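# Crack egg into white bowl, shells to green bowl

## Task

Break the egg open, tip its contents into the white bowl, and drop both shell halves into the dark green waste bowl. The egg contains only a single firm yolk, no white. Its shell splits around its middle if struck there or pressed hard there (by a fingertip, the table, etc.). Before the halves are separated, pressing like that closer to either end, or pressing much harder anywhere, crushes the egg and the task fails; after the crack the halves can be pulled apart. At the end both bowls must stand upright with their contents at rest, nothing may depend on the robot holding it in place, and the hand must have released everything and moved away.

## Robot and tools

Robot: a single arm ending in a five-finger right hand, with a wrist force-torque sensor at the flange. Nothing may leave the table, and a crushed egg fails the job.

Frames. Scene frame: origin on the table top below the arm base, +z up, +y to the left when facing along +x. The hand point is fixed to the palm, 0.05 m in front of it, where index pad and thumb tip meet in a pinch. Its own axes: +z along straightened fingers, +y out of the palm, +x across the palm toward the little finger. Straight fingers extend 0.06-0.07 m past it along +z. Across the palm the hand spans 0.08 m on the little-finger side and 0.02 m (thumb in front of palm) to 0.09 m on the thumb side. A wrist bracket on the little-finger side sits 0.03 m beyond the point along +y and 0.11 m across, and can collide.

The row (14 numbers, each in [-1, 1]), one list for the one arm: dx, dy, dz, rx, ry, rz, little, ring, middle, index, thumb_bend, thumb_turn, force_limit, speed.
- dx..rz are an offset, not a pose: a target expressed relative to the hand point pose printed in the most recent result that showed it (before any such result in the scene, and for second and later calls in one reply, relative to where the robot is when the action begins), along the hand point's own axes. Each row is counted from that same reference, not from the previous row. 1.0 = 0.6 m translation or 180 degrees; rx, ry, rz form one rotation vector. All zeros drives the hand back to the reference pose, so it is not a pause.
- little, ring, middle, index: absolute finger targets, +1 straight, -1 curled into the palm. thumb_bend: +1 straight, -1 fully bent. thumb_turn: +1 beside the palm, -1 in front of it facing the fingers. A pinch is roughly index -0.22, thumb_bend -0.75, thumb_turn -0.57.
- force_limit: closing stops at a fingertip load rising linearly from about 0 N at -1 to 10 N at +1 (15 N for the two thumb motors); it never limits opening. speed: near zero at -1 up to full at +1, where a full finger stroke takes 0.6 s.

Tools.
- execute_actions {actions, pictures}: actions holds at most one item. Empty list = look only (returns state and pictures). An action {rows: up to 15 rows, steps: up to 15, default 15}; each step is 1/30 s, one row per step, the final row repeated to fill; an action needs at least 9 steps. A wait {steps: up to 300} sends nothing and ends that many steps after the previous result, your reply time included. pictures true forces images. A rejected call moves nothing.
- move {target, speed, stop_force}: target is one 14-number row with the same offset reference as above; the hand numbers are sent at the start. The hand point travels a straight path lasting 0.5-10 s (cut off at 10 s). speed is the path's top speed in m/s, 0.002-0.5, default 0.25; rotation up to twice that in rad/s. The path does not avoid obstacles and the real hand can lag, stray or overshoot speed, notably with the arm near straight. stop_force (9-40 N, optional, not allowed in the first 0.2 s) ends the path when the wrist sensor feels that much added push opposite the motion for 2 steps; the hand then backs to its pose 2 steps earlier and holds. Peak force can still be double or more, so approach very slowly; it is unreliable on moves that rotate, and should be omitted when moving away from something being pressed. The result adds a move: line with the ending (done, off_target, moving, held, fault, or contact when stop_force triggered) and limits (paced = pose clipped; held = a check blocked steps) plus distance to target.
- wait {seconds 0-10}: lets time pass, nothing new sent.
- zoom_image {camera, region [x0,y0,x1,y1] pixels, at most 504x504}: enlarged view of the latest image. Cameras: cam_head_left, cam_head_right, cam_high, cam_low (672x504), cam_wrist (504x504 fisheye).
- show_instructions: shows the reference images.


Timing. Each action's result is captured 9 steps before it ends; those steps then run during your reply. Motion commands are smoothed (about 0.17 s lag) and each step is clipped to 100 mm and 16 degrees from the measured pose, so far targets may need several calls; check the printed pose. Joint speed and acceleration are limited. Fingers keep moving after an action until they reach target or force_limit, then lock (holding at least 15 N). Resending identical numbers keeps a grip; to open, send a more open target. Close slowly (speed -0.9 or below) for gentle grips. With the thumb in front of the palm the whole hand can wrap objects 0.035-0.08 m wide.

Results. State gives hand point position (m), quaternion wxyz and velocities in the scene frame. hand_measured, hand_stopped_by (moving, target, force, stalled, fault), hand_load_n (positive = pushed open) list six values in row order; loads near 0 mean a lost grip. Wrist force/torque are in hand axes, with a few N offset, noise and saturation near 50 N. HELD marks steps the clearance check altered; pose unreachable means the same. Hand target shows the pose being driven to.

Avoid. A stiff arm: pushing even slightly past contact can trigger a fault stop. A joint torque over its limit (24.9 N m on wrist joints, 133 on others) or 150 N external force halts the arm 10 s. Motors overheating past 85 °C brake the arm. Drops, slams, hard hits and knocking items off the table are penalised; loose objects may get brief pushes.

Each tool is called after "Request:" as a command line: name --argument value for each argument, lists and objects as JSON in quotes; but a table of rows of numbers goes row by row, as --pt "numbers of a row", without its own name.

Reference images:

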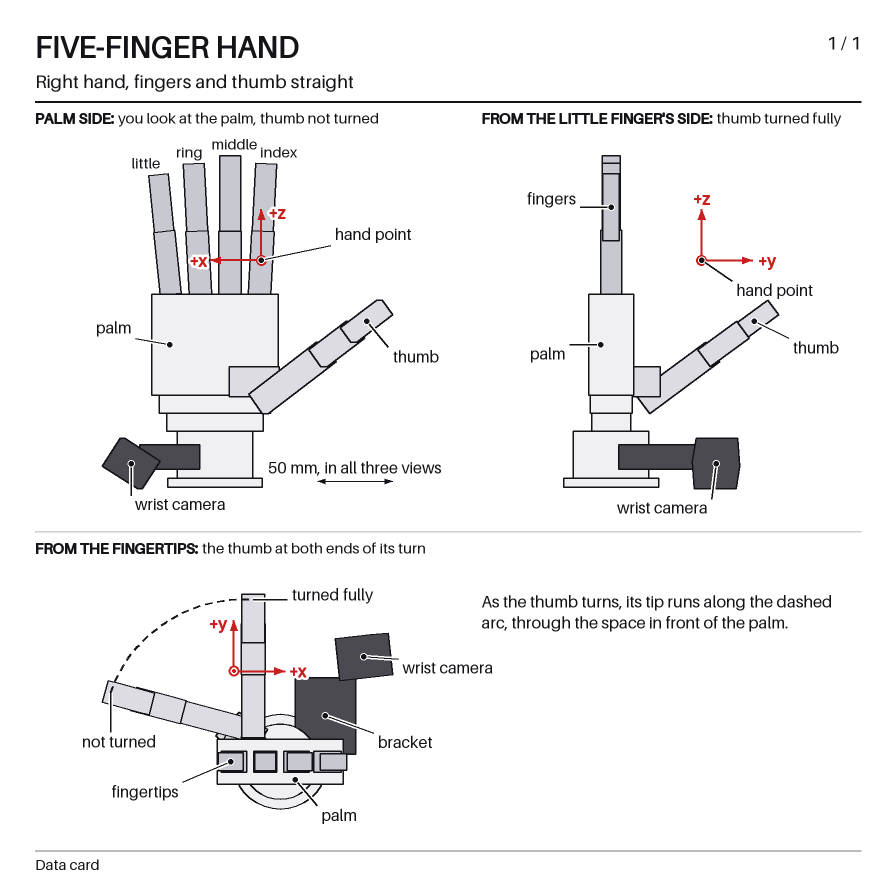

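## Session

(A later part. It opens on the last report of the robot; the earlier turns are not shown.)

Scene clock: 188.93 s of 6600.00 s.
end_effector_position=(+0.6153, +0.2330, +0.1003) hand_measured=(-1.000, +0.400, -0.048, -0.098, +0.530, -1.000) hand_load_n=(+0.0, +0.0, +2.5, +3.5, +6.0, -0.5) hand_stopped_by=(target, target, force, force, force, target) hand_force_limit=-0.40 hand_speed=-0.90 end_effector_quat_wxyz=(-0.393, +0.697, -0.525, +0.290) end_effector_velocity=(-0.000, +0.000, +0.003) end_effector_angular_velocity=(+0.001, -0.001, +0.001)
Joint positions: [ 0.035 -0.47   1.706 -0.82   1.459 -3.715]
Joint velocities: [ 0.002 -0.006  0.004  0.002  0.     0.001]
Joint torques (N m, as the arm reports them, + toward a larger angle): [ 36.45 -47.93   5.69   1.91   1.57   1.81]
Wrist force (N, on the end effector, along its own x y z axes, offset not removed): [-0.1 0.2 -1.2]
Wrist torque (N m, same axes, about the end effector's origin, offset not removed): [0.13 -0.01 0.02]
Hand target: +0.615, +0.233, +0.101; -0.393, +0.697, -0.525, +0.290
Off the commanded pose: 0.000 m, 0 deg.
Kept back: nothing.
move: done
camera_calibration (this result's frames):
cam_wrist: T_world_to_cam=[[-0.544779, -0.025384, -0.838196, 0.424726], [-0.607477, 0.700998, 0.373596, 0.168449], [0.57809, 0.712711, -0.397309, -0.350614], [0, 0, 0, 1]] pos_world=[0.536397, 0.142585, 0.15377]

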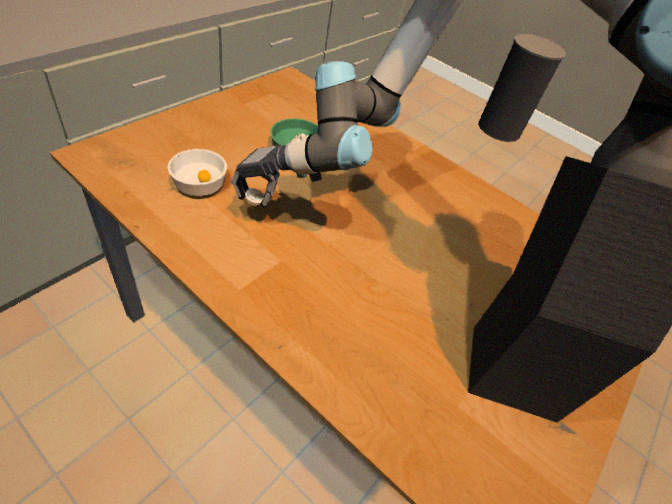

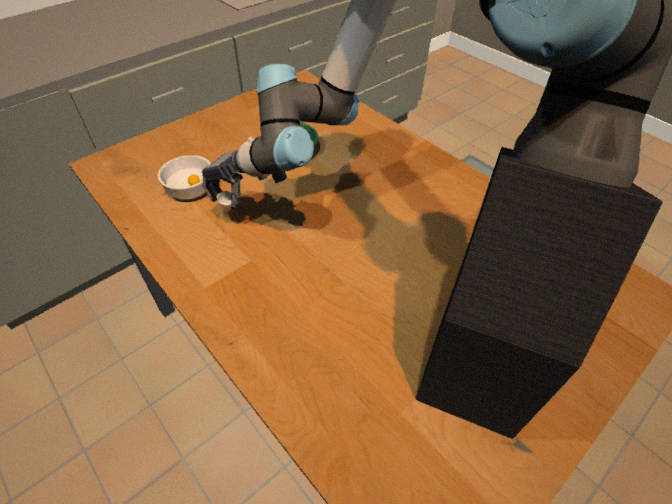

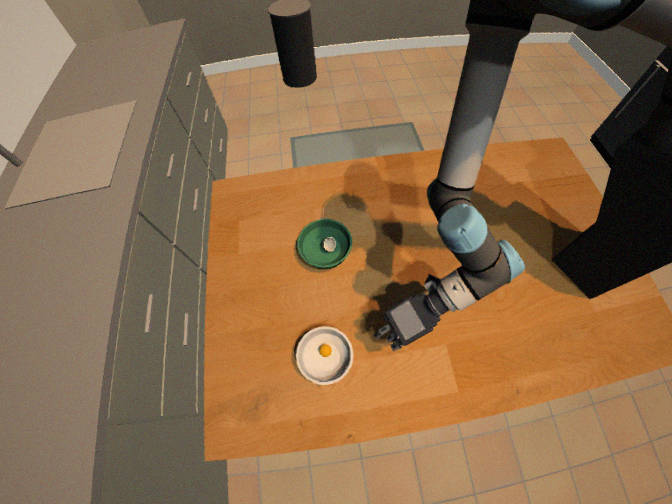

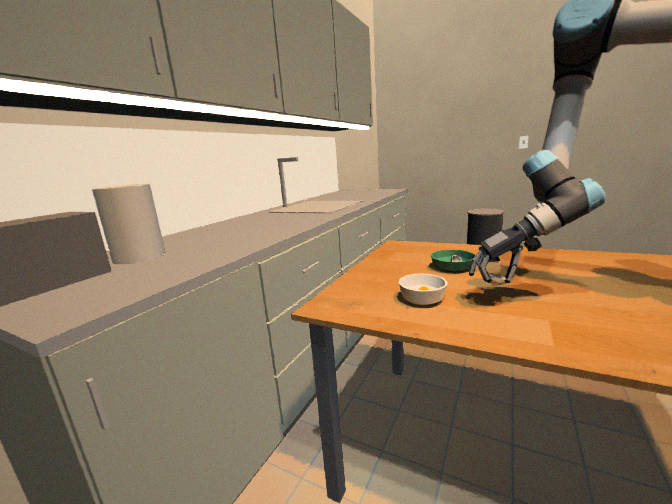

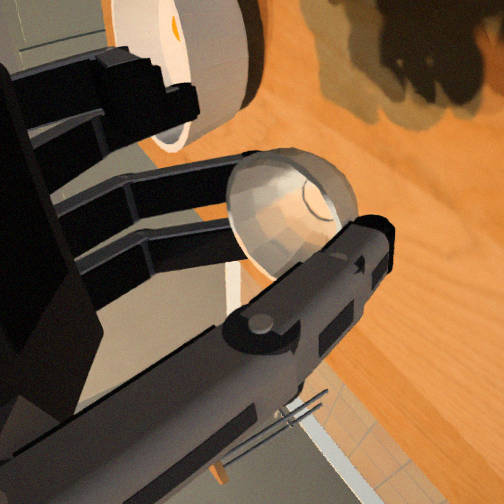

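Request:
move --target '[0.55,-0.065,0.105,0,0,0,-1,0.4,-0.4,-0.4,0.2,-1,-0.4,-0.9]' --speed 0.12

Scene clock: 193.47 s of 6600.00 s.
end_effector_position=(+0.7792, -0.0626, +0.0972) hand_measured=(-1.000, +0.400, -0.048, -0.098, +0.530, -1.000) hand_load_n=(+0.0, +0.0, +2.5, +3.5, +6.0, -0.5) hand_stopped_by=(target, target, force, force, force, target) hand_force_limit=-0.40 hand_speed=-0.90 end_effector_quat_wxyz=(-0.393, +0.697, -0.525, +0.290) end_effector_velocity=(+0.001, -0.002, -0.000) end_effector_angular_velocity=(-0.000, +0.001, +0.000)
Joint positions: [-0.35  -0.53   1.185 -0.189  1.111 -3.886]
Joint velocities: [-0.002  0.002 -0.008  0.007 -0.    -0.001]
Joint torques (N m, as the arm reports them, + toward a larger angle): [  8.96 -42.13 -15.25   2.56  -3.09  -1.24]
Wrist force (N, on the end effector, along its own x y z axes, offset not removed): [2.3 5.8 -2.8]
Wrist torque (N m, same axes, about the end effector's origin, offset not removed): [0.97 -0.09 0.25]
Hand target: +0.779, -0.063, +0.097; -0.393, +0.697, -0.525, +0.290
Off the commanded pose: 0.001 m, 0 deg.
Kept back: nothing.
move: done
camera_calibration (this result's frames):
cam_wrist: T_world_to_cam=[[-0.544936, -0.0257769, -0.838081, 0.504008], [-0.607514, 0.701041, 0.373455, 0.476426], [0.577903, 0.712655, -0.397682, -0.235712], [0, 0, 0, 1]] pos_world=[0.700306, -0.153021, 0.150737]

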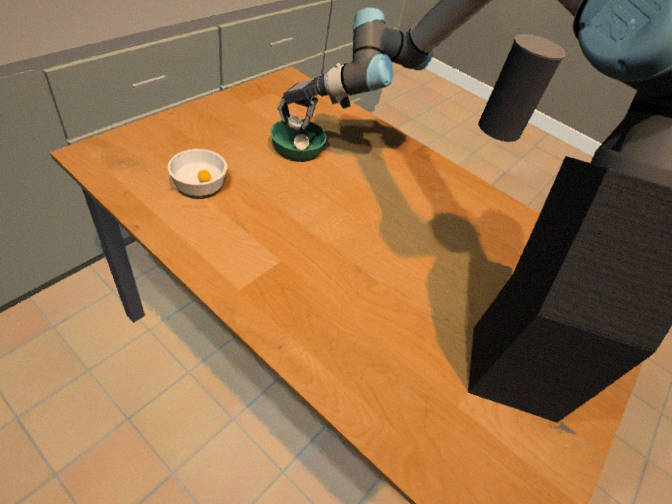

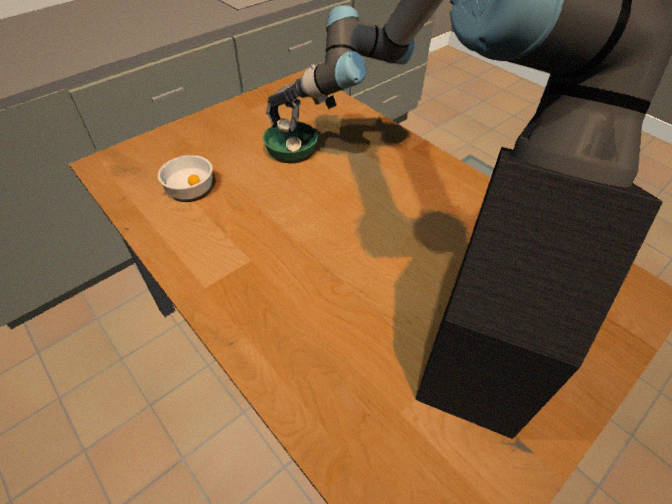

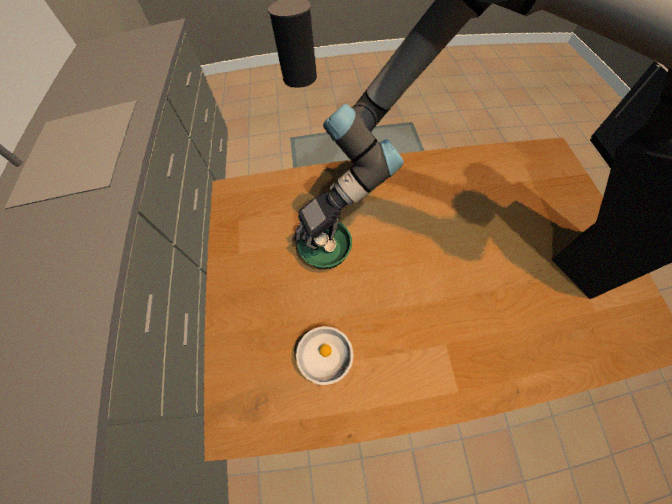

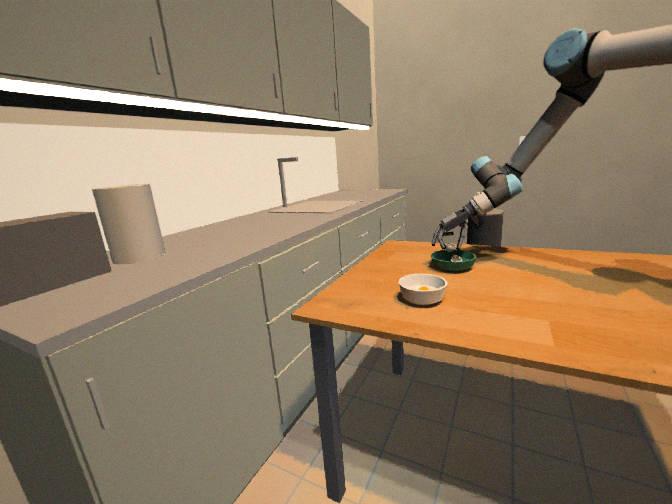

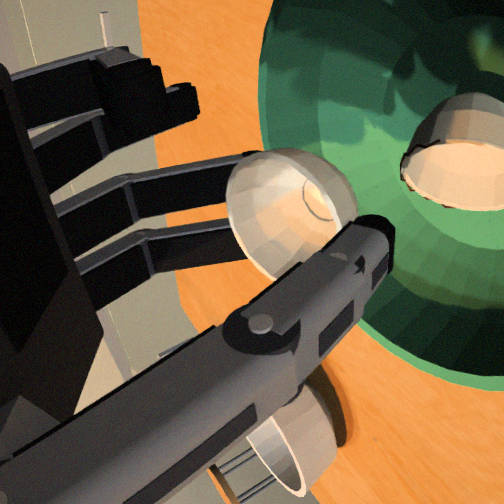

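Request:
move --target '[-0.015,0.045,0.028,0,0,0,-1,0.15,-0.4,-0.4,0.2,-1,-0.4,-0.9]' --speed 0.03

Request:
move --target '[0,0,0,0,0,0,-1,0.15,0.2,0.2,0.65,-1,-0.4,-0.5]'

Request:
move --target '[0,-0.1,-0.2,0,0,0,-1,0.15,0.2,0.2,0.65,-1,-0.4,-0.5]' --speed 0.1

Request:
wait --seconds 6

Request:
zoom_image --camera "cam_high" --region '[270,190,390,290]'

Scene clock: 195.77 s of 6600.00 s.
end_effector_position=(+0.7768, -0.0536, +0.0655) hand_measured=(-1.000, +0.150, -0.048, -0.098, +0.530, -1.000) hand_load_n=(+0.0, +0.0, +2.5, +3.5, +5.5, -0.5) hand_stopped_by=(target, target, force, force, force, target) hand_force_limit=-0.40 hand_speed=-0.90 end_effector_quat_wxyz=(-0.393, +0.697, -0.525, +0.290) end_effector_velocity=(+0.000, -0.000, +0.000) end_effector_angular_velocity=(-0.000, -0.001, -0.000)
Joint positions: [-0.354 -0.467  1.15  -0.216  1.106 -3.888]
Joint velocities: [-0.    -0.     0.    -0.001 -0.     0.   ]
Joint torques (N m, as the arm reports them, + toward a larger angle): [  9.55 -43.91 -13.07  -0.2   -3.22  -1.52]
Wrist force (N, on the end effector, along its own x y z axes, offset not removed): [1.2 0.2 0.0]
Wrist torque (N m, same axes, about the end effector's origin, offset not removed): [0.06 -0.21 0.23]
Hand target: +0.777, -0.054, +0.066; -0.393, +0.697, -0.525, +0.290
Off the commanded pose: 0.000 m, 0 deg.
Kept back: nothing.
move: done
camera_calibration (this result's frames):
cam_wrist: T_world_to_cam=[[-0.544939, -0.0257821, -0.838079, 0.476347], [-0.607515, 0.70104, 0.373454, 0.480469], [0.577899, 0.712655, -0.397687, -0.253318], [0, 0, 0, 1]] pos_world=[0.697864, -0.144019, 0.119042]

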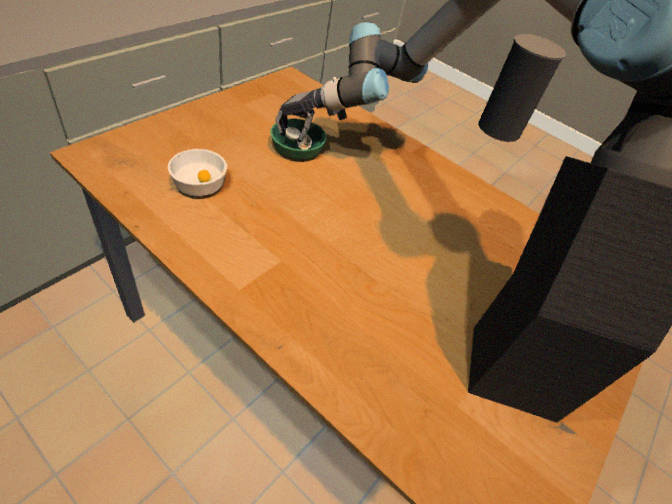

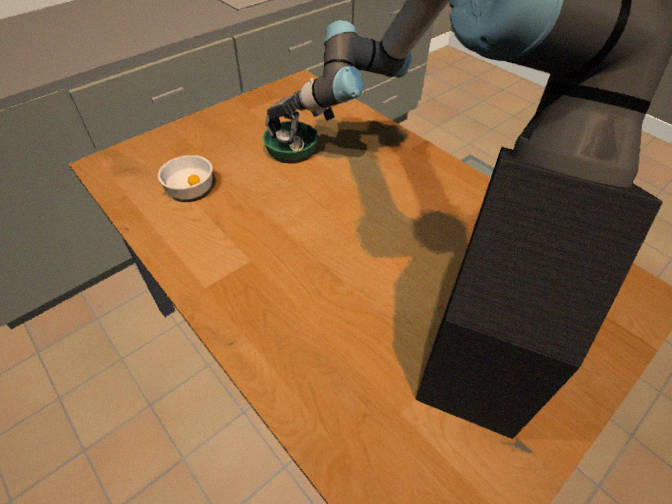

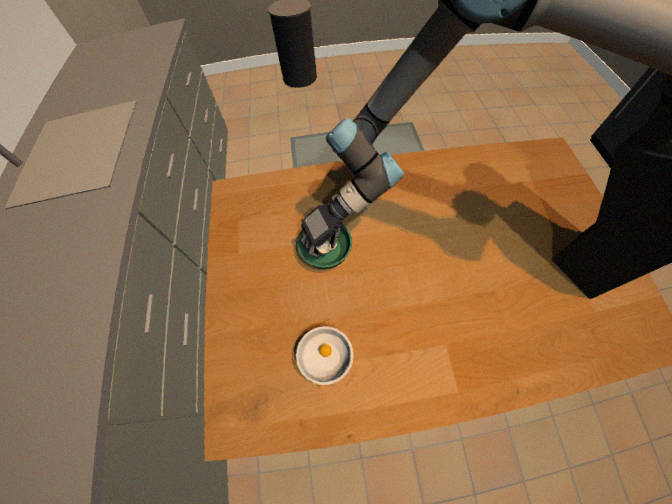

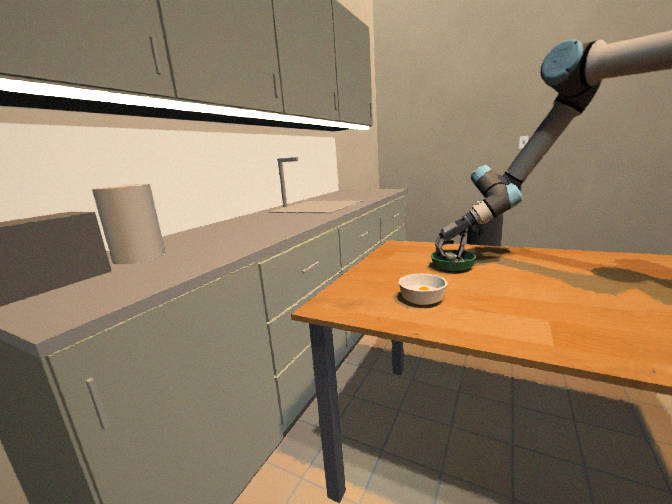

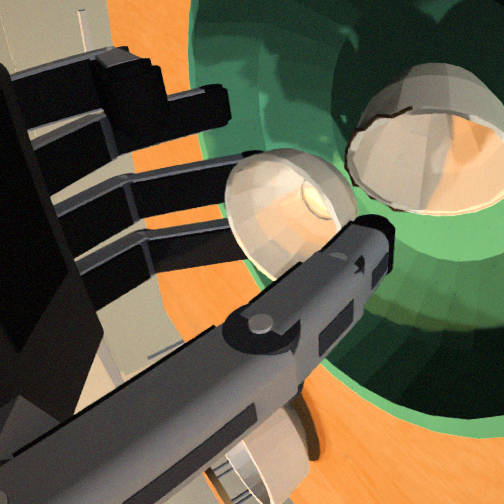

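Scene clock: 196.40 s of 6600.00 s.
end_effector_position=(+0.7768, -0.0536, +0.0655) hand_measured=(-1.000, +0.150, +0.200, +0.200, +0.650, -1.000) hand_load_n=(+0.0, +0.0, +0.0, +0.0, +0.0, +0.0) hand_stopped_by=(target, target, target, target, target, target) hand_force_limit=-0.40 hand_speed=-0.50 end_effector_quat_wxyz=(-0.393, +0.697, -0.525, +0.290) end_effector_velocity=(+0.000, -0.000, -0.000) end_effector_angular_velocity=(-0.001, -0.000, -0.001)
Joint positions: [-0.354 -0.467  1.15  -0.216  1.106 -3.888]
Joint velocities: [-0.    -0.     0.    -0.001  0.001 -0.   ]
Joint torques (N m, as the arm reports them, + toward a larger angle): [  7.78 -43.91 -11.51  -0.29  -3.07  -0.97]
Wrist force (N, on the end effector, along its own x y z axes, offset not removed): [2.1 5.5 -1.3]
Wrist torque (N m, same axes, about the end effector's origin, offset not removed): [0.77 -0.06 0.39]
Hand target: +0.777, -0.054, +0.066; -0.393, +0.697, -0.525, +0.290
Off the commanded pose: 0.000 m, 0 deg.
Kept back: nothing.
move: done
camera_calibration (this result's frames):
cam_wrist: T_world_to_cam=[[-0.544938, -0.0257823, -0.83808, 0.476343], [-0.607515, 0.70104, 0.373454, 0.48047], [0.577899, 0.712656, -0.397687, -0.25332], [0, 0, 0, 1]] pos_world=[0.697864, -0.144018, 0.119038]

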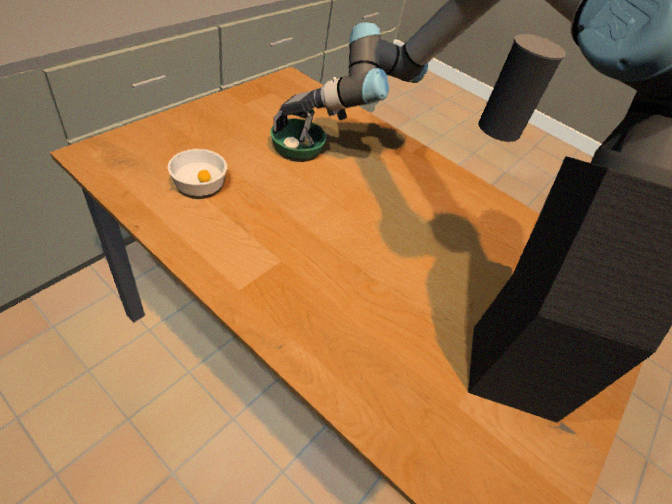

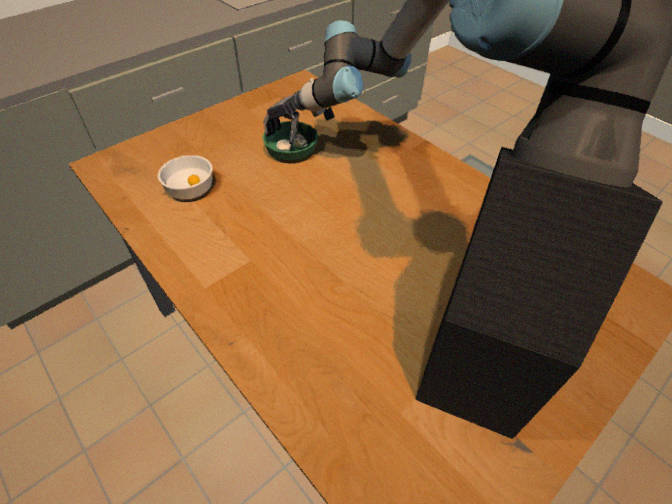

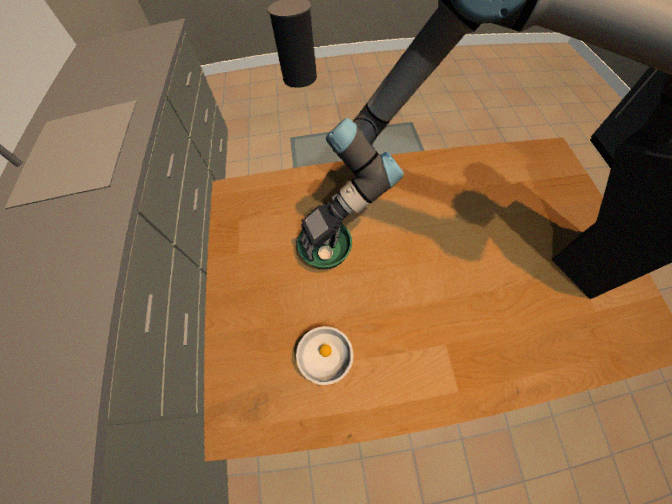

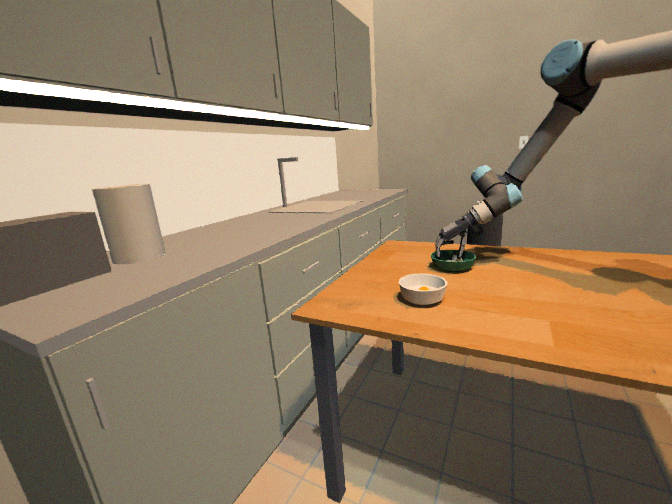

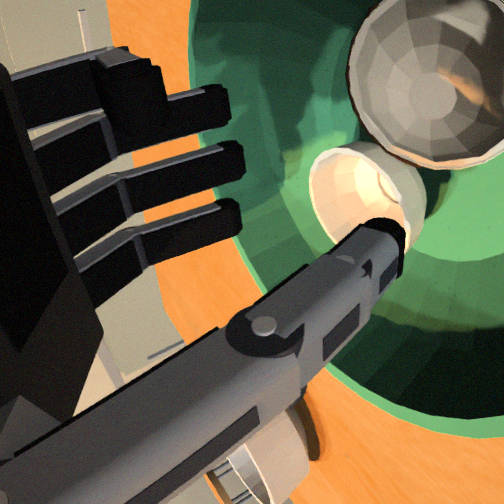

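Scene clock: 198.23 s of 6600.00 s.
end_effector_position=(+0.7093, -0.0747, +0.1792) hand_measured=(-1.000, +0.150, +0.200, +0.200, +0.650, -1.000) hand_load_n=(+0.0, +0.0, +0.0, +0.0, +0.0, +0.0) hand_stopped_by=(target, target, target, target, target, target) hand_force_limit=-0.40 hand_speed=-0.50 end_effector_quat_wxyz=(-0.393, +0.697, -0.525, +0.290) end_effector_velocity=(-0.001, -0.000, +0.002) end_effector_angular_velocity=(+0.001, -0.000, +0.000)
Joint positions: [-0.386 -0.793  1.531 -0.263  1.078 -3.905]
Joint velocities: [-0.001 -0.006  0.007 -0.    -0.002 -0.   ]
Joint torques (N m, as the arm reports them, + toward a larger angle): [  4.69 -53.96   0.39  -0.04  -2.97  -1.28]
Wrist force (N, on the end effector, along its own x y z axes, offset not removed): [2.0 3.3 -1.9]
Wrist torque (N m, same axes, about the end effector's origin, offset not removed): [0.65 -0.07 0.15]
Hand target: +0.709, -0.075, +0.179; -0.393, +0.697, -0.525, +0.290
Off the commanded pose: 0.000 m, 0 deg.
Kept back: nothing.
move: done
camera_calibration (this result's frames):
cam_wrist: T_world_to_cam=[[-0.544985, -0.0258206, -0.838048, 0.534275], [-0.607527, 0.701017, 0.373478, 0.41177], [0.577842, 0.712677, -0.397731, -0.154027], [0, 0, 0, 1]] pos_world=[0.630337, -0.165091, 0.2327]

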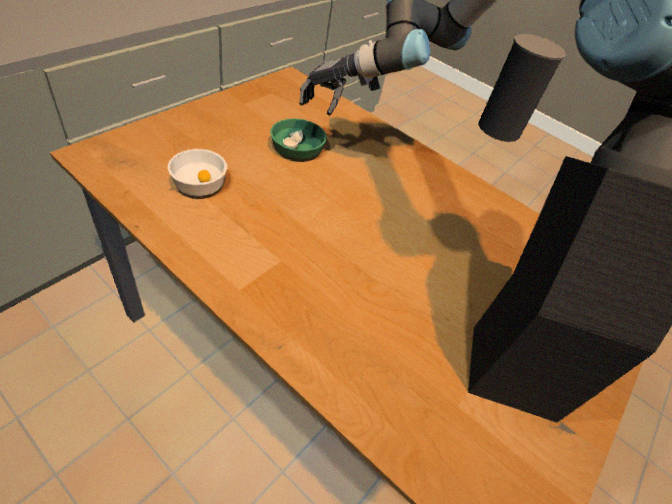

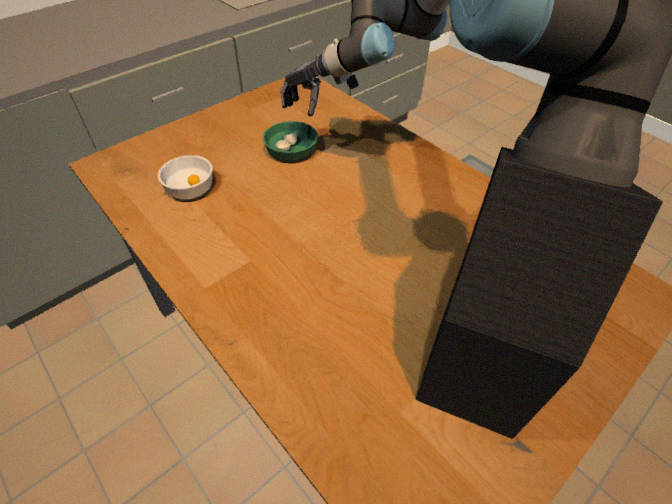

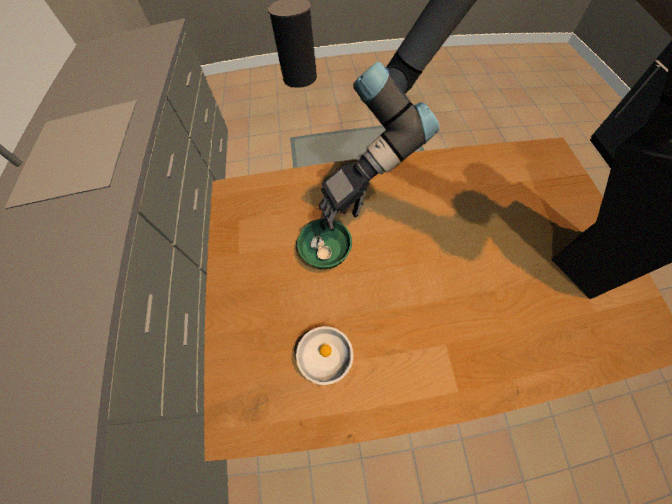

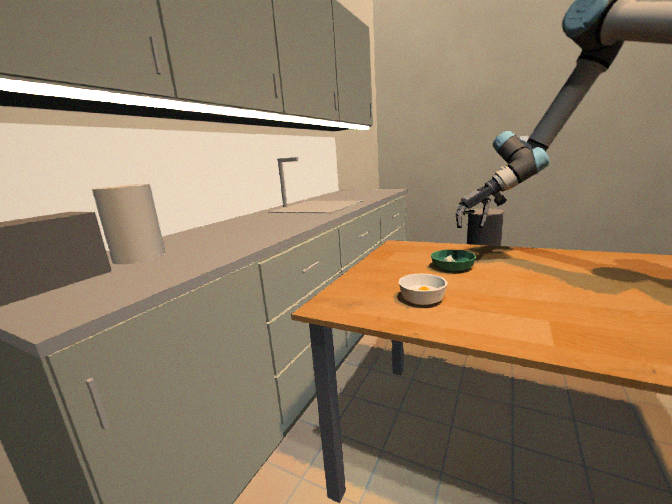

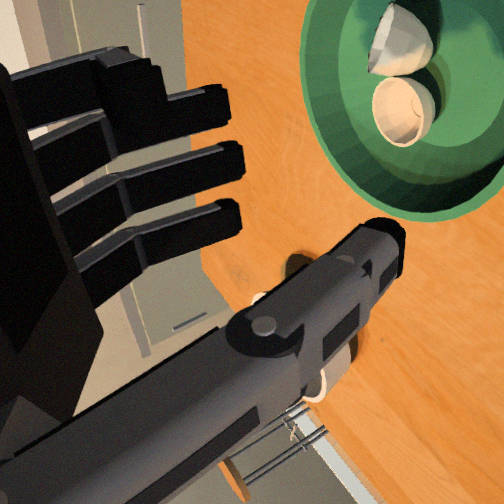

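Scene clock: 204.23 s of 6600.00 s.
end_effector_position=(+0.7091, -0.0747, +0.1794) hand_measured=(-1.000, +0.150, +0.200, +0.200, +0.650, -1.000) hand_load_n=(+0.0, +0.0, +0.0, +0.0, +0.0, +0.0) hand_stopped_by=(target, target, target, target, target, target) hand_force_limit=-0.40 hand_speed=-0.50 end_effector_quat_wxyz=(-0.393, +0.697, -0.525, +0.290) end_effector_velocity=(+0.000, -0.000, +0.001) end_effector_angular_velocity=(-0.000, -0.001, +0.000)
Joint positions: [-0.387 -0.794  1.531 -0.263  1.078 -3.905]
Joint velocities: [-0.    -0.001 -0.     0.001 -0.001 -0.   ]
Joint torques (N m, as the arm reports them, + toward a larger angle): [  6.04 -54.     0.1   -0.02  -3.23  -1.13]
Wrist force (N, on the end effector, along its own x y z axes, offset not removed): [-0.6 2.5 0.5]
Wrist torque (N m, same axes, about the end effector's origin, offset not removed): [0.43 0.11 0.24]
Hand target: +0.709, -0.075, +0.179; -0.393, +0.697, -0.525, +0.290
Off the commanded pose: 0.000 m, 0 deg.
Kept back: nothing.
Steps of this call (steps 1 to 130: nothing new was sent; then 1.67 s passed at rest). Readings (end_effector_position | what the end effector reports):
1: (+0.7092, -0.0747, +0.1792) | hand_measured=(-1.000, +0.150, +0.200, +0.200, +0.650, -1.000) hand_load_n=(+0.0, +0.0, +0.0, +0.0, +0.0, +0.0) hand_stopped_by=(target, target, target, target, target, target) hand_force_limit=-0.40 hand_speed=-0.50
2: (+0.7092, -0.0747, +0.1793) | hand_measured=(-1.000, +0.150, +0.200, +0.200, +0.650, -1.000) hand_load_n=(+0.0, +0.0, +0.0, +0.0, +0.0, +0.0) hand_stopped_by=(target, target, target, target, target, target) hand_force_limit=-0.40 hand_speed=-0.50
4: (+0.7092, -0.0747, +0.1793) | hand_measured=(-1.000, +0.150, +0.200, +0.200, +0.650, -1.000) hand_load_n=(+0.0, +0.0, +0.0, +0.0, +0.0, +0.0) hand_stopped_by=(target, target, target, target, target, target) hand_force_limit=-0.40 hand_speed=-0.50
8: (+0.7091, -0.0747, +0.1794) | hand_measured=(-1.000, +0.150, +0.200, +0.200, +0.650, -1.000) hand_load_n=(+0.0, +0.0, +0.0, +0.0, +0.0, +0.0) hand_stopped_by=(target, target, target, target, target, target) hand_force_limit=-0.40 hand_speed=-0.50
130: the state above
camera_calibration (this result's frames):
cam_wrist: T_world_to_cam=[[-0.544965, -0.0258167, -0.838061, 0.53438], [-0.607522, 0.701032, 0.373457, 0.411632], [0.577867, 0.712662, -0.397722, -0.153832], [0, 0, 0, 1]] pos_world=[0.630188, -0.165141, 0.232933]

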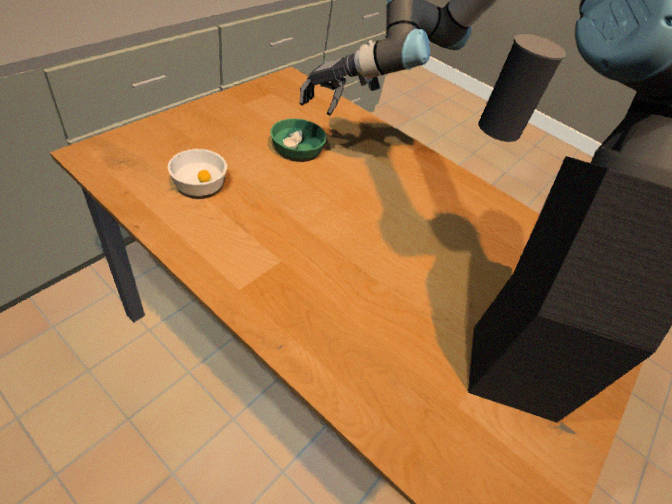

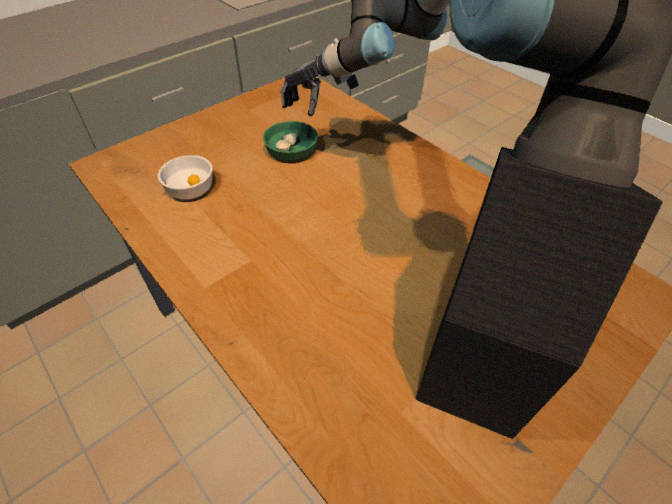

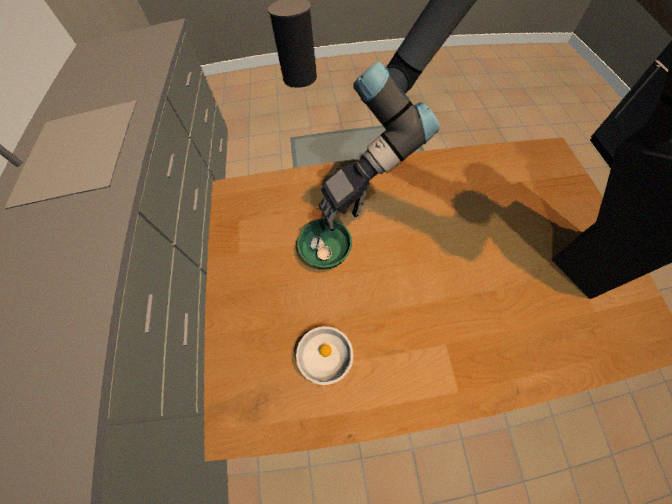

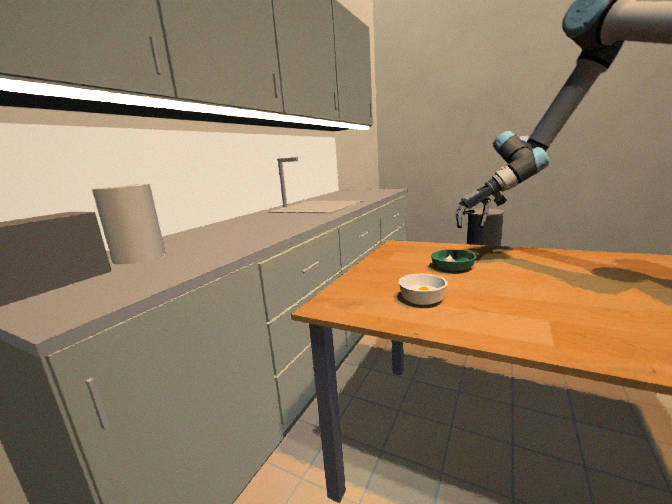

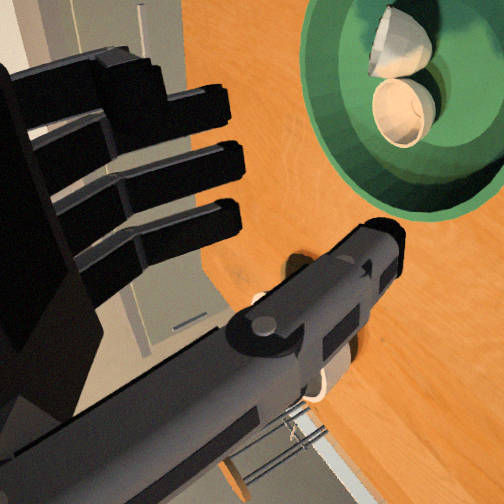

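Region (270, 190, 390, 290) of cam_high's 672x504 image, scaled by 4.200, with more detail than that image has.

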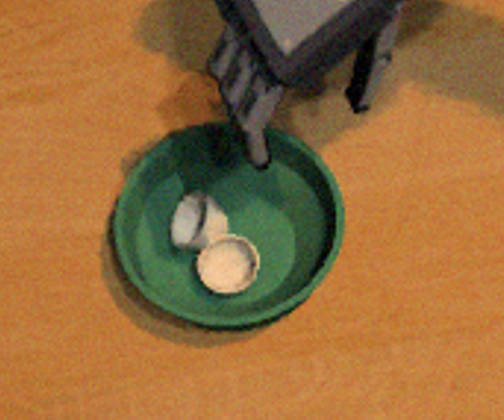

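Request:
finished_scene --scene 1

The scene is finished: the task was done.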